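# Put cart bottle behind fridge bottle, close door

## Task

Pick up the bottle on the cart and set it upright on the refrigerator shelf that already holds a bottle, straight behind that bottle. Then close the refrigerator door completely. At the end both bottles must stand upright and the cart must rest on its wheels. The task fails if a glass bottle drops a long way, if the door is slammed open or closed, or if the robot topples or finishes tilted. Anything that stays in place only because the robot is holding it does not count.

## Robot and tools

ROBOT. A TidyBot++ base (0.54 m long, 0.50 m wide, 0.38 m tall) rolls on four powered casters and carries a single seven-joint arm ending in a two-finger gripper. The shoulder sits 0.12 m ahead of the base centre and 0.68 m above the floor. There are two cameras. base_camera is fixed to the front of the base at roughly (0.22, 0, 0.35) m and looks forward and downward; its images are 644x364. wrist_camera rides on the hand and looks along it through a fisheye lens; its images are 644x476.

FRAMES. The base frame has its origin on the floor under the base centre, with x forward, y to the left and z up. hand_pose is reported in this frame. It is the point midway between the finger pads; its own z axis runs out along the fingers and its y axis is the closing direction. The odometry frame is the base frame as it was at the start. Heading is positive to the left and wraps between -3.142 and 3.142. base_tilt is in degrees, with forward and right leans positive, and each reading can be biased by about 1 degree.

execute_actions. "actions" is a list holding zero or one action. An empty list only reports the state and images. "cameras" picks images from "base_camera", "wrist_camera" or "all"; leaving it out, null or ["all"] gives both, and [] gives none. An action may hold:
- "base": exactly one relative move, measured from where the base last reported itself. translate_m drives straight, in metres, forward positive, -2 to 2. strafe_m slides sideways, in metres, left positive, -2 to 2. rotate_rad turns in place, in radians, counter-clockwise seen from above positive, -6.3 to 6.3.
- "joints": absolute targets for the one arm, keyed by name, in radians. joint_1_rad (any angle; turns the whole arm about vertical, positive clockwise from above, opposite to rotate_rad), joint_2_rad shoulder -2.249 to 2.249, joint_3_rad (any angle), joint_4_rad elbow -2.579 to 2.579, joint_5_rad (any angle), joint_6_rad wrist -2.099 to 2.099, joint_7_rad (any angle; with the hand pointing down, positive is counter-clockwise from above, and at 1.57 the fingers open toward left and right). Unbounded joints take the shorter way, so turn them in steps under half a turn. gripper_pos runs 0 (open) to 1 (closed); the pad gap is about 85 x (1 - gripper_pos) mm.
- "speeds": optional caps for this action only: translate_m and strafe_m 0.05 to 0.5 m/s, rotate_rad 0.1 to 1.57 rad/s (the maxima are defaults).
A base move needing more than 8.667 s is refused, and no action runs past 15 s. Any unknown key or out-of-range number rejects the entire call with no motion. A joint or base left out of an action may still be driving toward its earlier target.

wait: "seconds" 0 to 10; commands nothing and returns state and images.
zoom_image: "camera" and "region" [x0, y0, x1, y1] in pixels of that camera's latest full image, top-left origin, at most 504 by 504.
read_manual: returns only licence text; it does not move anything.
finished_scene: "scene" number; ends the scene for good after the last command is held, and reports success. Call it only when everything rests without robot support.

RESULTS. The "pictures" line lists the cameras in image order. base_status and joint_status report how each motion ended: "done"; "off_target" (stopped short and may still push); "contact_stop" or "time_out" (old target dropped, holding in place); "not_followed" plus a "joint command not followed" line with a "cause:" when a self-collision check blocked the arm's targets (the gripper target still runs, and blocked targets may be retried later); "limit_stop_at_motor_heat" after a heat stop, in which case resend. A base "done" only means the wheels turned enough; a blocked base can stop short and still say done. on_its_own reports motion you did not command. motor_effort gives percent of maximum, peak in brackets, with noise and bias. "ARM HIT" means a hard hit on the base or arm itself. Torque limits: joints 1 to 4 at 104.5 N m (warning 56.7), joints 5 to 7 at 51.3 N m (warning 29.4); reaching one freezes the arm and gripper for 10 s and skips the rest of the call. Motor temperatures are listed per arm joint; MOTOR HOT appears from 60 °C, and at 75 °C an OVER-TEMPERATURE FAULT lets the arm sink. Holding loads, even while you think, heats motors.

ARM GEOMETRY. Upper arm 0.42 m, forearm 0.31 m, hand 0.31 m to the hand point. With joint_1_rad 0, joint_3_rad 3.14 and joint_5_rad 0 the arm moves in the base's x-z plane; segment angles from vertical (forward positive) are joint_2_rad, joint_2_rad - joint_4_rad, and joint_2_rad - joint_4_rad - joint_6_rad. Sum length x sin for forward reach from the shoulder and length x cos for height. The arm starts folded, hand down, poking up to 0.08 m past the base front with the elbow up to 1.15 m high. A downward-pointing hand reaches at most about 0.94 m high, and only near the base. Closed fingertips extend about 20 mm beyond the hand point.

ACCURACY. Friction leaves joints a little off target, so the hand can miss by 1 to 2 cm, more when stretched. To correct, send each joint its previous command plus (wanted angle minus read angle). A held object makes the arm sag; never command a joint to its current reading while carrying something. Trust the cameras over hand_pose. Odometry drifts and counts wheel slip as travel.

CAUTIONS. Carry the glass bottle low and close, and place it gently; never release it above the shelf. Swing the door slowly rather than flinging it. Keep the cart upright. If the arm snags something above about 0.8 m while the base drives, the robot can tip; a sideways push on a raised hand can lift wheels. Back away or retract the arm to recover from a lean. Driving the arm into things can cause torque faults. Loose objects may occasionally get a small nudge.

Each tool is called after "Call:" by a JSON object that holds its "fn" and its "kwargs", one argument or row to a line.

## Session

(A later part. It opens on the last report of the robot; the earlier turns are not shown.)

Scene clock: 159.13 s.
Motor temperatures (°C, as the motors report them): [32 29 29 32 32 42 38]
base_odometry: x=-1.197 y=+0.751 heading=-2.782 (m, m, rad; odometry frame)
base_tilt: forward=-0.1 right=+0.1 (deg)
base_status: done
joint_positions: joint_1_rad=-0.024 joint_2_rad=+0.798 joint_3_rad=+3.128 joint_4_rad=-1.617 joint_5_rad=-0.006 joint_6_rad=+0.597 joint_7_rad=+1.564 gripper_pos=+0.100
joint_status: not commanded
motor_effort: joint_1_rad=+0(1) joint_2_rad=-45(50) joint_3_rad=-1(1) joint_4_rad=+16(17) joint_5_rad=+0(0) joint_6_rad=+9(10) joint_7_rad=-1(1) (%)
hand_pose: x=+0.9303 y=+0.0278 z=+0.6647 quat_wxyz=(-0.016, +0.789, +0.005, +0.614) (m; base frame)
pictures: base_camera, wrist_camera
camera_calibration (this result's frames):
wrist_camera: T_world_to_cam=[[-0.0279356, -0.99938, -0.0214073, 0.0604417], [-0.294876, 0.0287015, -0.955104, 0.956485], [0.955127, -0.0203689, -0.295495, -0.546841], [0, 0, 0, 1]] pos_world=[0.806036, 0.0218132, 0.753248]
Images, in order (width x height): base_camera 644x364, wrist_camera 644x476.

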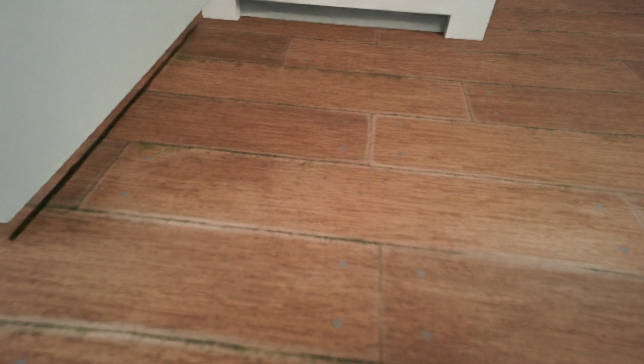

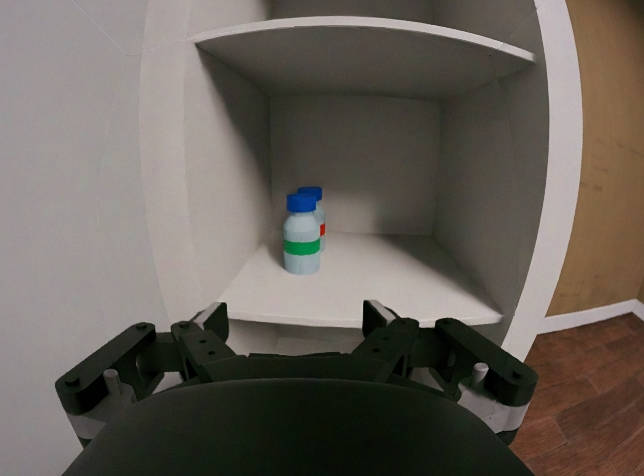

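Call:
{"fn": "execute_actions", "kwargs": {
  "actions": [
    {"base":{"rotate_rad":-0.135},"joints":{"joint_2_rad":-0.33,"joint_4_rad":-2.5,"joint_6_rad":-0.75,"gripper_pos":1.0}}
  ],
  "cameras": ["base_camera"]
}}

Call:
{"fn": "execute_actions", "kwargs": {
  "actions": [
    {"base":{"strafe_m":0.58},"speeds":{"strafe_m":0.35}}
  ]
}}

Scene clock: 164.57 s.
Motor temperatures (°C, as the motors report them): [32 29 29 32 32 42 38]
base_odometry: x=-1.197 y=+0.751 heading=-2.918 (m, m, rad; odometry frame)
base_tilt: forward=-0.2 right=+0.2 (deg)
base_status: done
joint_positions: joint_1_rad=-0.010 joint_2_rad=-0.312 joint_3_rad=+3.134 joint_4_rad=-2.483 joint_5_rad=-0.006 joint_6_rad=-0.730 joint_7_rad=+1.564 gripper_pos=+0.999
joint_status: all done
motor_effort: joint_1_rad=+0(6) joint_2_rad=-4(48) joint_3_rad=-1(5) joint_4_rad=+15(16) joint_5_rad=+0(1) joint_6_rad=+2(10) joint_7_rad=-1(1) (%)
hand_pose: x=+0.3235 y=+0.0061 z=+0.6025 quat_wxyz=(-0.003, +0.993, +0.004, +0.120) (m; base frame)
pictures: base_camera
Images, in order (width x height): base_camera 644x364.

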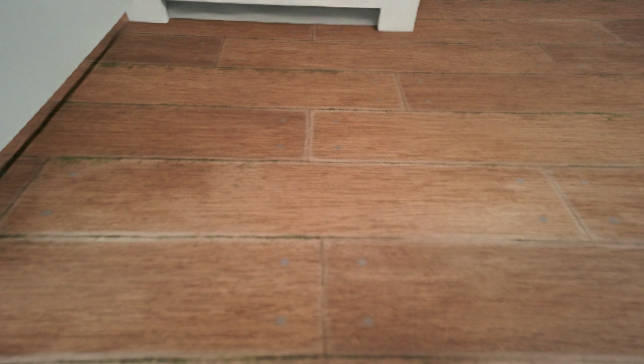

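Scene clock: 167.27 s.
Motor temperatures (°C, as the motors report them): [32 29 29 32 32 42 38]
base_odometry: x=-1.068 y=+0.186 heading=-2.918 (m, m, rad; odometry frame)
base_tilt: forward=-0.2 right=+0.1 (deg)
base_status: done
joint_positions: joint_1_rad=-0.010 joint_2_rad=-0.312 joint_3_rad=+3.134 joint_4_rad=-2.483 joint_5_rad=-0.006 joint_6_rad=-0.730 joint_7_rad=+1.564 gripper_pos=+0.999
joint_status: not commanded
motor_effort: joint_1_rad=+0(0) joint_2_rad=-4(5) joint_3_rad=+0(0) joint_4_rad=+15(15) joint_5_rad=+0(1) joint_6_rad=+2(2) joint_7_rad=-1(1) (%)
hand_pose: x=+0.3235 y=+0.0061 z=+0.6025 quat_wxyz=(-0.003, +0.993, +0.004, +0.120) (m; base frame)
pictures: base_camera, wrist_camera
camera_calibration (this result's frames):
wrist_camera: T_world_to_cam=[[-0.019217, -0.998851, 0.0439036, -0.0216811], [-0.981954, 0.0105922, -0.188826, 0.479485], [0.188144, -0.0467399, -0.981029, 0.675205], [0, 0, 0, 1]] pos_world=[0.34338, 0.00482399, 0.753886]
Images, in order (width x height): base_camera 644x364, wrist_camera 644x476.

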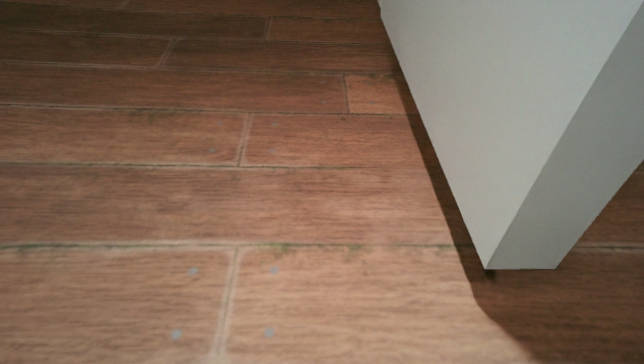

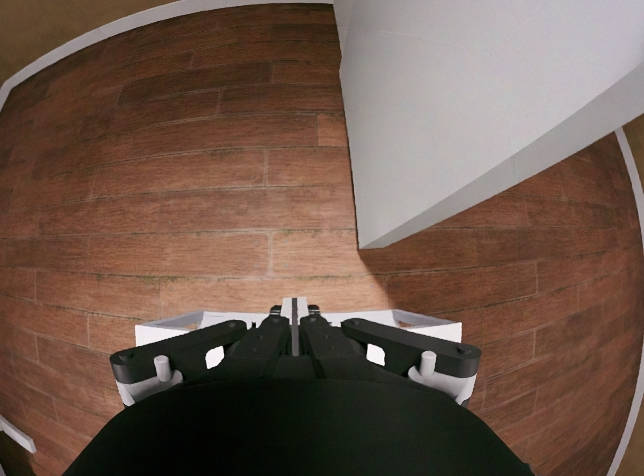

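Call:
{"fn": "execute_actions", "kwargs": {
  "actions": [
    {"base":{"strafe_m":-0.06},"speeds":{"strafe_m":0.1},"joints":{"joint_2_rad":0.572,"joint_4_rad":-2.5,"joint_6_rad":1.5}}
  ]
}}

Scene clock: 171.47 s.
Motor temperatures (°C, as the motors report them): [32 29 29 32 32 42 38]
base_odometry: x=-1.082 y=+0.244 heading=-2.918 (m, m, rad; odometry frame)
base_tilt: forward=-0.1 right=+0.1 (deg)
base_status: done
joint_positions: joint_1_rad=-0.010 joint_2_rad=+0.553 joint_3_rad=+3.134 joint_4_rad=-2.484 joint_5_rad=-0.006 joint_6_rad=+1.479 joint_7_rad=+1.564 gripper_pos=+0.999
joint_status: all done
motor_effort: joint_1_rad=+0(1) joint_2_rad=-29(30) joint_3_rad=-2(1) joint_4_rad=+7(15) joint_5_rad=+0(1) joint_6_rad=+9(10) joint_7_rad=-1(1) (%)
hand_pose: x=+0.6838 y=+0.0089 z=+0.7313 quat_wxyz=(-0.008, +0.703, +0.000, +0.712) (m; base frame)
pictures: base_camera, wrist_camera
camera_calibration (this result's frames):
wrist_camera: T_world_to_cam=[[-0.0421991, -0.998748, -0.0268775, 0.0498088], [-0.038782, 0.0285186, -0.998841, 0.804832], [0.998356, -0.0411078, -0.0399369, -0.508426], [0, 0, 0, 1]] pos_world=[0.540905, 0.0058934, 0.784933]
Images, in order (width x height): base_camera 644x364, wrist_camera 644x476.

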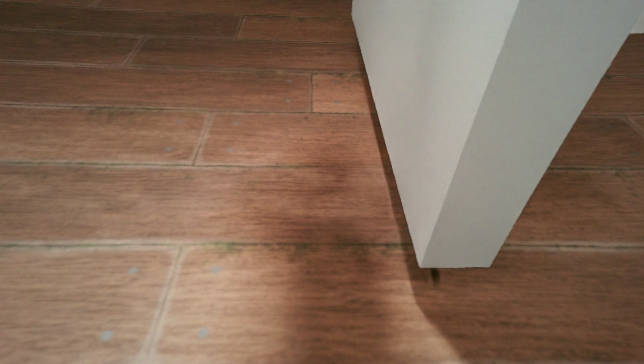

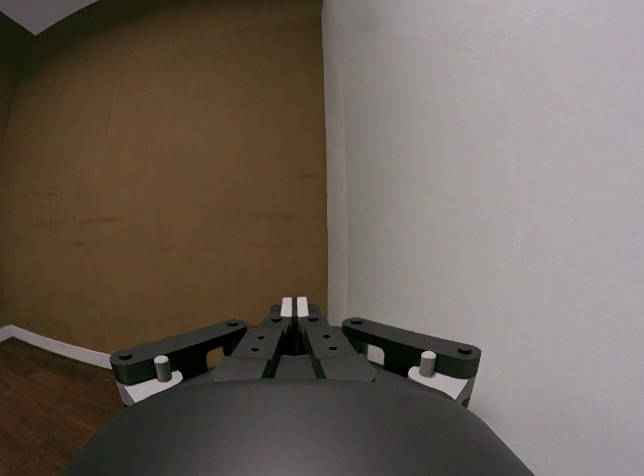

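Call:
{"fn": "execute_actions", "kwargs": {
  "actions": [
    {"base":{"strafe_m":-0.42},"speeds":{"strafe_m":0.09}}
  ]
}}

Scene clock: 177.30 s.
Motor temperatures (°C, as the motors report them): [32 29 29 32 32 42 38]
base_odometry: x=-1.175 y=+0.654 heading=-2.918 (m, m, rad; odometry frame)
base_tilt: forward=-0.1 right=+0.2 (deg)
base_status: done
joint_positions: joint_1_rad=-0.019 joint_2_rad=+0.553 joint_3_rad=+3.127 joint_4_rad=-2.484 joint_5_rad=+0.004 joint_6_rad=+1.479 joint_7_rad=+1.564 gripper_pos=+0.999
joint_status: not commanded
motor_effort: joint_1_rad=+0(4) joint_2_rad=-29(30) joint_3_rad=-1(2) joint_4_rad=+8(9) joint_5_rad=+0(3) joint_6_rad=+9(9) joint_7_rad=-1(1) (%)
hand_pose: x=+0.6834 y=+0.0200 z=+0.7313 quat_wxyz=(-0.018, +0.703, +0.008, +0.711) (m; base frame)
pictures: base_camera, wrist_camera
camera_calibration (this result's frames):
wrist_camera: T_world_to_cam=[[-0.0176094, -0.999415, -0.029333, 0.0459234], [-0.0395216, 0.0300103, -0.998768, 0.804982], [0.999064, -0.0164284, -0.0400269, -0.508488], [0, 0, 0, 1]] pos_world=[0.540635, 0.0133851, 0.784984]
Images, in order (width x height): base_camera 644x364, wrist_camera 644x476.

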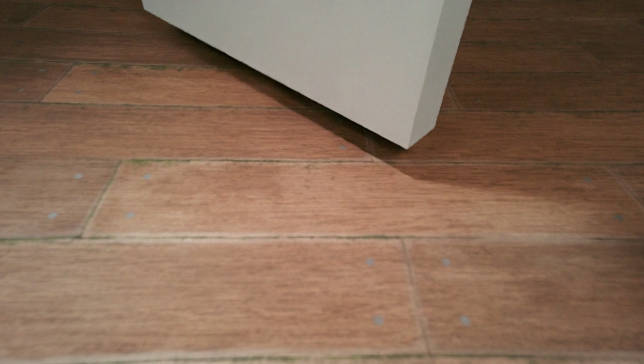

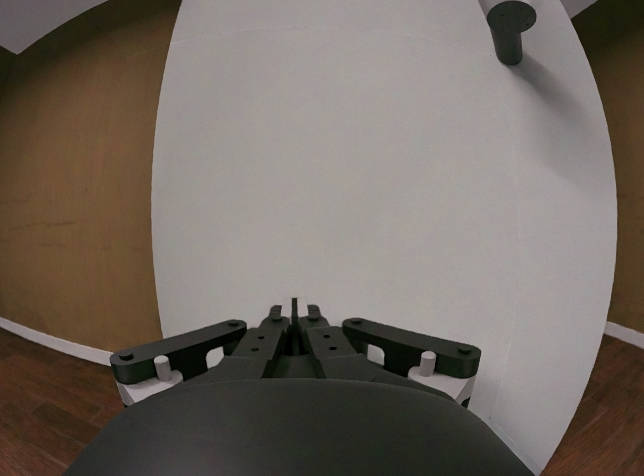

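Call:
{"fn": "execute_actions", "kwargs": {
  "actions": [],
  "cameras": ["base_camera"]
}}

Scene clock: 177.80 s.
Motor temperatures (°C, as the motors report them): [32 29 29 32 32 42 38]
base_odometry: x=-1.175 y=+0.654 heading=-2.918 (m, m, rad; odometry frame)
base_tilt: forward=-0.2 right=+0.1 (deg)
base_status: done
joint_positions: joint_1_rad=-0.019 joint_2_rad=+0.553 joint_3_rad=+3.127 joint_4_rad=-2.484 joint_5_rad=+0.004 joint_6_rad=+1.479 joint_7_rad=+1.564 gripper_pos=+0.999
joint_status: not commanded
motor_effort: joint_1_rad=+0(4) joint_2_rad=-29(30) joint_3_rad=-2(2) joint_4_rad=+7(9) joint_5_rad=+0(3) joint_6_rad=+9(9) joint_7_rad=-1(1) (%)
hand_pose: x=+0.6834 y=+0.0200 z=+0.7313 quat_wxyz=(-0.018, +0.703, +0.008, +0.711) (m; base frame)
pictures: base_camera
Images, in order (width x height): base_camera 644x364.

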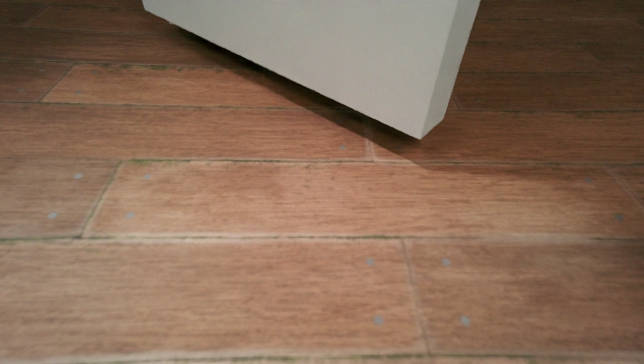

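It's moving on its own.

Call:
{"fn": "wait", "kwargs": {
  "seconds": 5
}}

Scene clock: 183.13 s.
Motor temperatures (°C, as the motors report them): [32 29 29 32 32 42 38]
base_odometry: x=-1.175 y=+0.654 heading=-2.918 (m, m, rad; odometry frame)
base_tilt: forward=-0.1 right=+0.2 (deg)
base_status: done
joint_positions: joint_1_rad=-0.019 joint_2_rad=+0.553 joint_3_rad=+3.127 joint_4_rad=-2.484 joint_5_rad=+0.004 joint_6_rad=+1.479 joint_7_rad=+1.564 gripper_pos=+0.999
joint_status: not commanded
motor_effort: joint_1_rad=+0(4) joint_2_rad=-29(30) joint_3_rad=-2(2) joint_4_rad=+7(9) joint_5_rad=+0(3) joint_6_rad=+10(9) joint_7_rad=-1(1) (%)
hand_pose: x=+0.6834 y=+0.0200 z=+0.7313 quat_wxyz=(-0.018, +0.703, +0.008, +0.711) (m; base frame)
wait: 5.00 s; at rest from the start
pictures: base_camera, wrist_camera
camera_calibration (this result's frames):
wrist_camera: T_world_to_cam=[[-0.0176097, -0.999415, -0.029333, 0.0459235], [-0.0395216, 0.0300104, -0.998768, 0.804982], [0.999064, -0.0164287, -0.0400269, -0.508488], [0, 0, 0, 1]] pos_world=[0.540635, 0.013385, 0.784984]
Images, in order (width x height): base_camera 644x364, wrist_camera 644x476.

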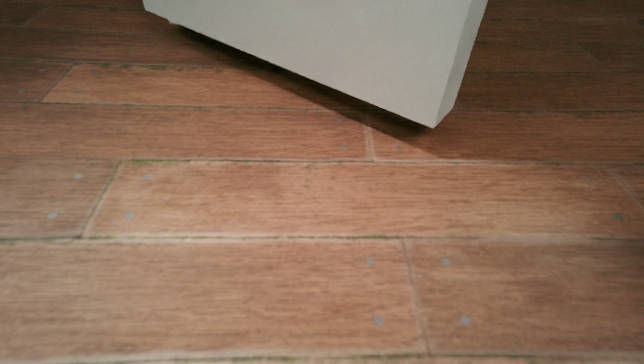

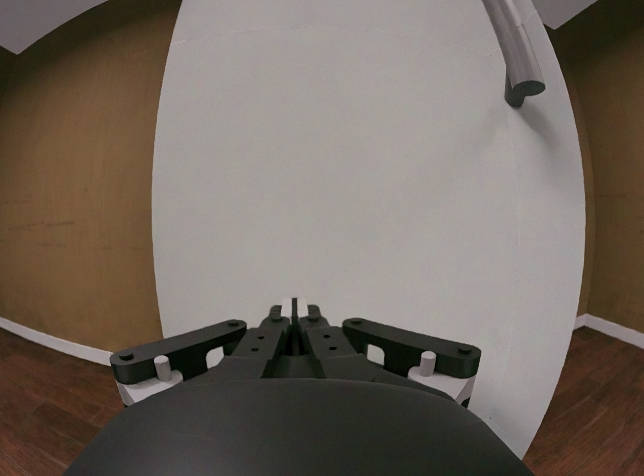

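Call:
{"fn": "execute_actions", "kwargs": {
  "actions": [
    {"base":{"translate_m":0.22},"speeds":{"translate_m":0.07}}
  ]
}}

Call:
{"fn": "wait", "kwargs": {
  "seconds": 4
}}

Scene clock: 187.70 s.
Motor temperatures (°C, as the motors report them): [32 29 29 32 32 42 38]
base_odometry: x=-1.390 y=+0.605 heading=-2.919 (m, m, rad; odometry frame)
base_tilt: forward=-0.1 right=+0.1 (deg)
base_status: done
joint_positions: joint_1_rad=-0.020 joint_2_rad=+0.554 joint_3_rad=+3.126 joint_4_rad=-2.493 joint_5_rad=+0.006 joint_6_rad=+1.480 joint_7_rad=+1.564 gripper_pos=+0.999
joint_status: not commanded
motor_effort: joint_1_rad=+0(3) joint_2_rad=-29(29) joint_3_rad=+0(1) joint_4_rad=+7(12) joint_5_rad=+0(3) joint_6_rad=+10(10) joint_7_rad=-1(1) (%)
hand_pose: x=+0.6808 y=+0.0215 z=+0.7282 quat_wxyz=(-0.019, +0.706, +0.009, +0.708) (m; base frame)
pictures: base_camera, wrist_camera
camera_calibration (this result's frames):
wrist_camera: T_world_to_cam=[[-0.0140241, -0.999469, -0.0294002, 0.0448749], [-0.0481864, 0.0300444, -0.998386, 0.807328], [0.99874, -0.0125847, -0.0485822, -0.4996], [0, 0, 0, 1]] pos_world=[0.538502, 0.0143081, 0.783073]
Images, in order (width x height): base_camera 644x364, wrist_camera 644x476.

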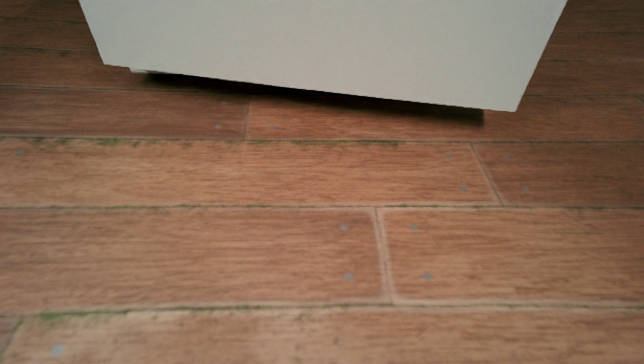

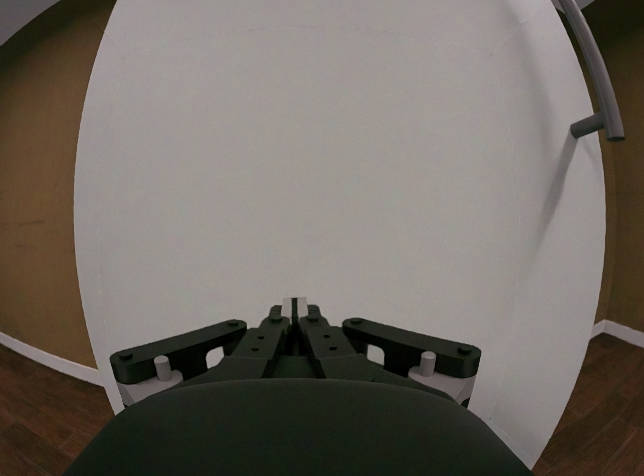

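Scene clock: 191.70 s.
Motor temperatures (°C, as the motors report them): [32 29 29 32 32 42 38]
base_odometry: x=-1.390 y=+0.605 heading=-2.919 (m, m, rad; odometry frame)
base_tilt: forward=-0.1 right=+0.1 (deg)
base_status: done
joint_positions: joint_1_rad=-0.020 joint_2_rad=+0.554 joint_3_rad=+3.126 joint_4_rad=-2.493 joint_5_rad=+0.006 joint_6_rad=+1.480 joint_7_rad=+1.564 gripper_pos=+0.999
joint_status: not commanded
motor_effort: joint_1_rad=+0(3) joint_2_rad=-29(29) joint_3_rad=-1(1) joint_4_rad=+7(12) joint_5_rad=+0(3) joint_6_rad=+10(10) joint_7_rad=-1(1) (%)
hand_pose: x=+0.6808 y=+0.0215 z=+0.7282 quat_wxyz=(-0.019, +0.706, +0.009, +0.708) (m; base frame)
wait: 4.00 s; at rest by 0.27 s
pictures: base_camera, wrist_camera
camera_calibration (this result's frames):
wrist_camera: T_world_to_cam=[[-0.0140236, -0.999469, -0.0294002, 0.0448748], [-0.0481865, 0.0300444, -0.998386, 0.807328], [0.99874, -0.0125843, -0.0485823, -0.4996], [0, 0, 0, 1]] pos_world=[0.538502, 0.0143082, 0.783073]
Images, in order (width x height): base_camera 644x364, wrist_camera 644x476.

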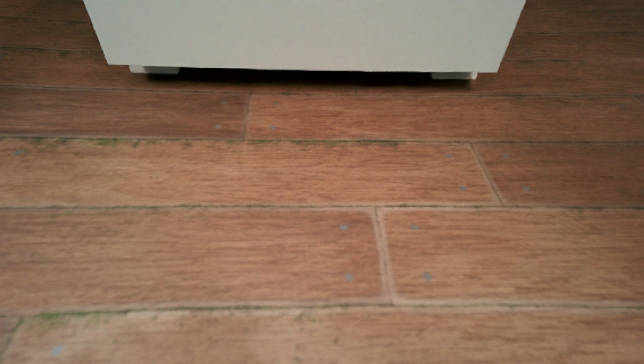

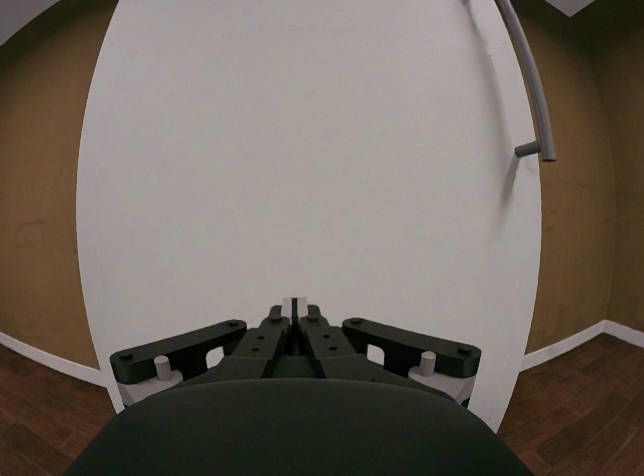

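Call:
{"fn": "zoom_image", "kwargs": {
  "camera": "base_camera",
  "region": [90, 40, 530, 110]
}}

Region (90, 40, 530, 110) of base_camera's 644x364 image, scaled by 1.145; it fills the top 80 rows of this view, and the rest is white.

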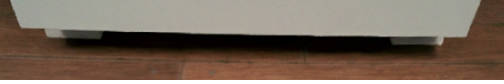

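The feet show equally on both sides, so the door is closed.

Call:
{"fn": "finished_scene", "kwargs": {
  "scene": 2
}}

The scene is finished: the task was done.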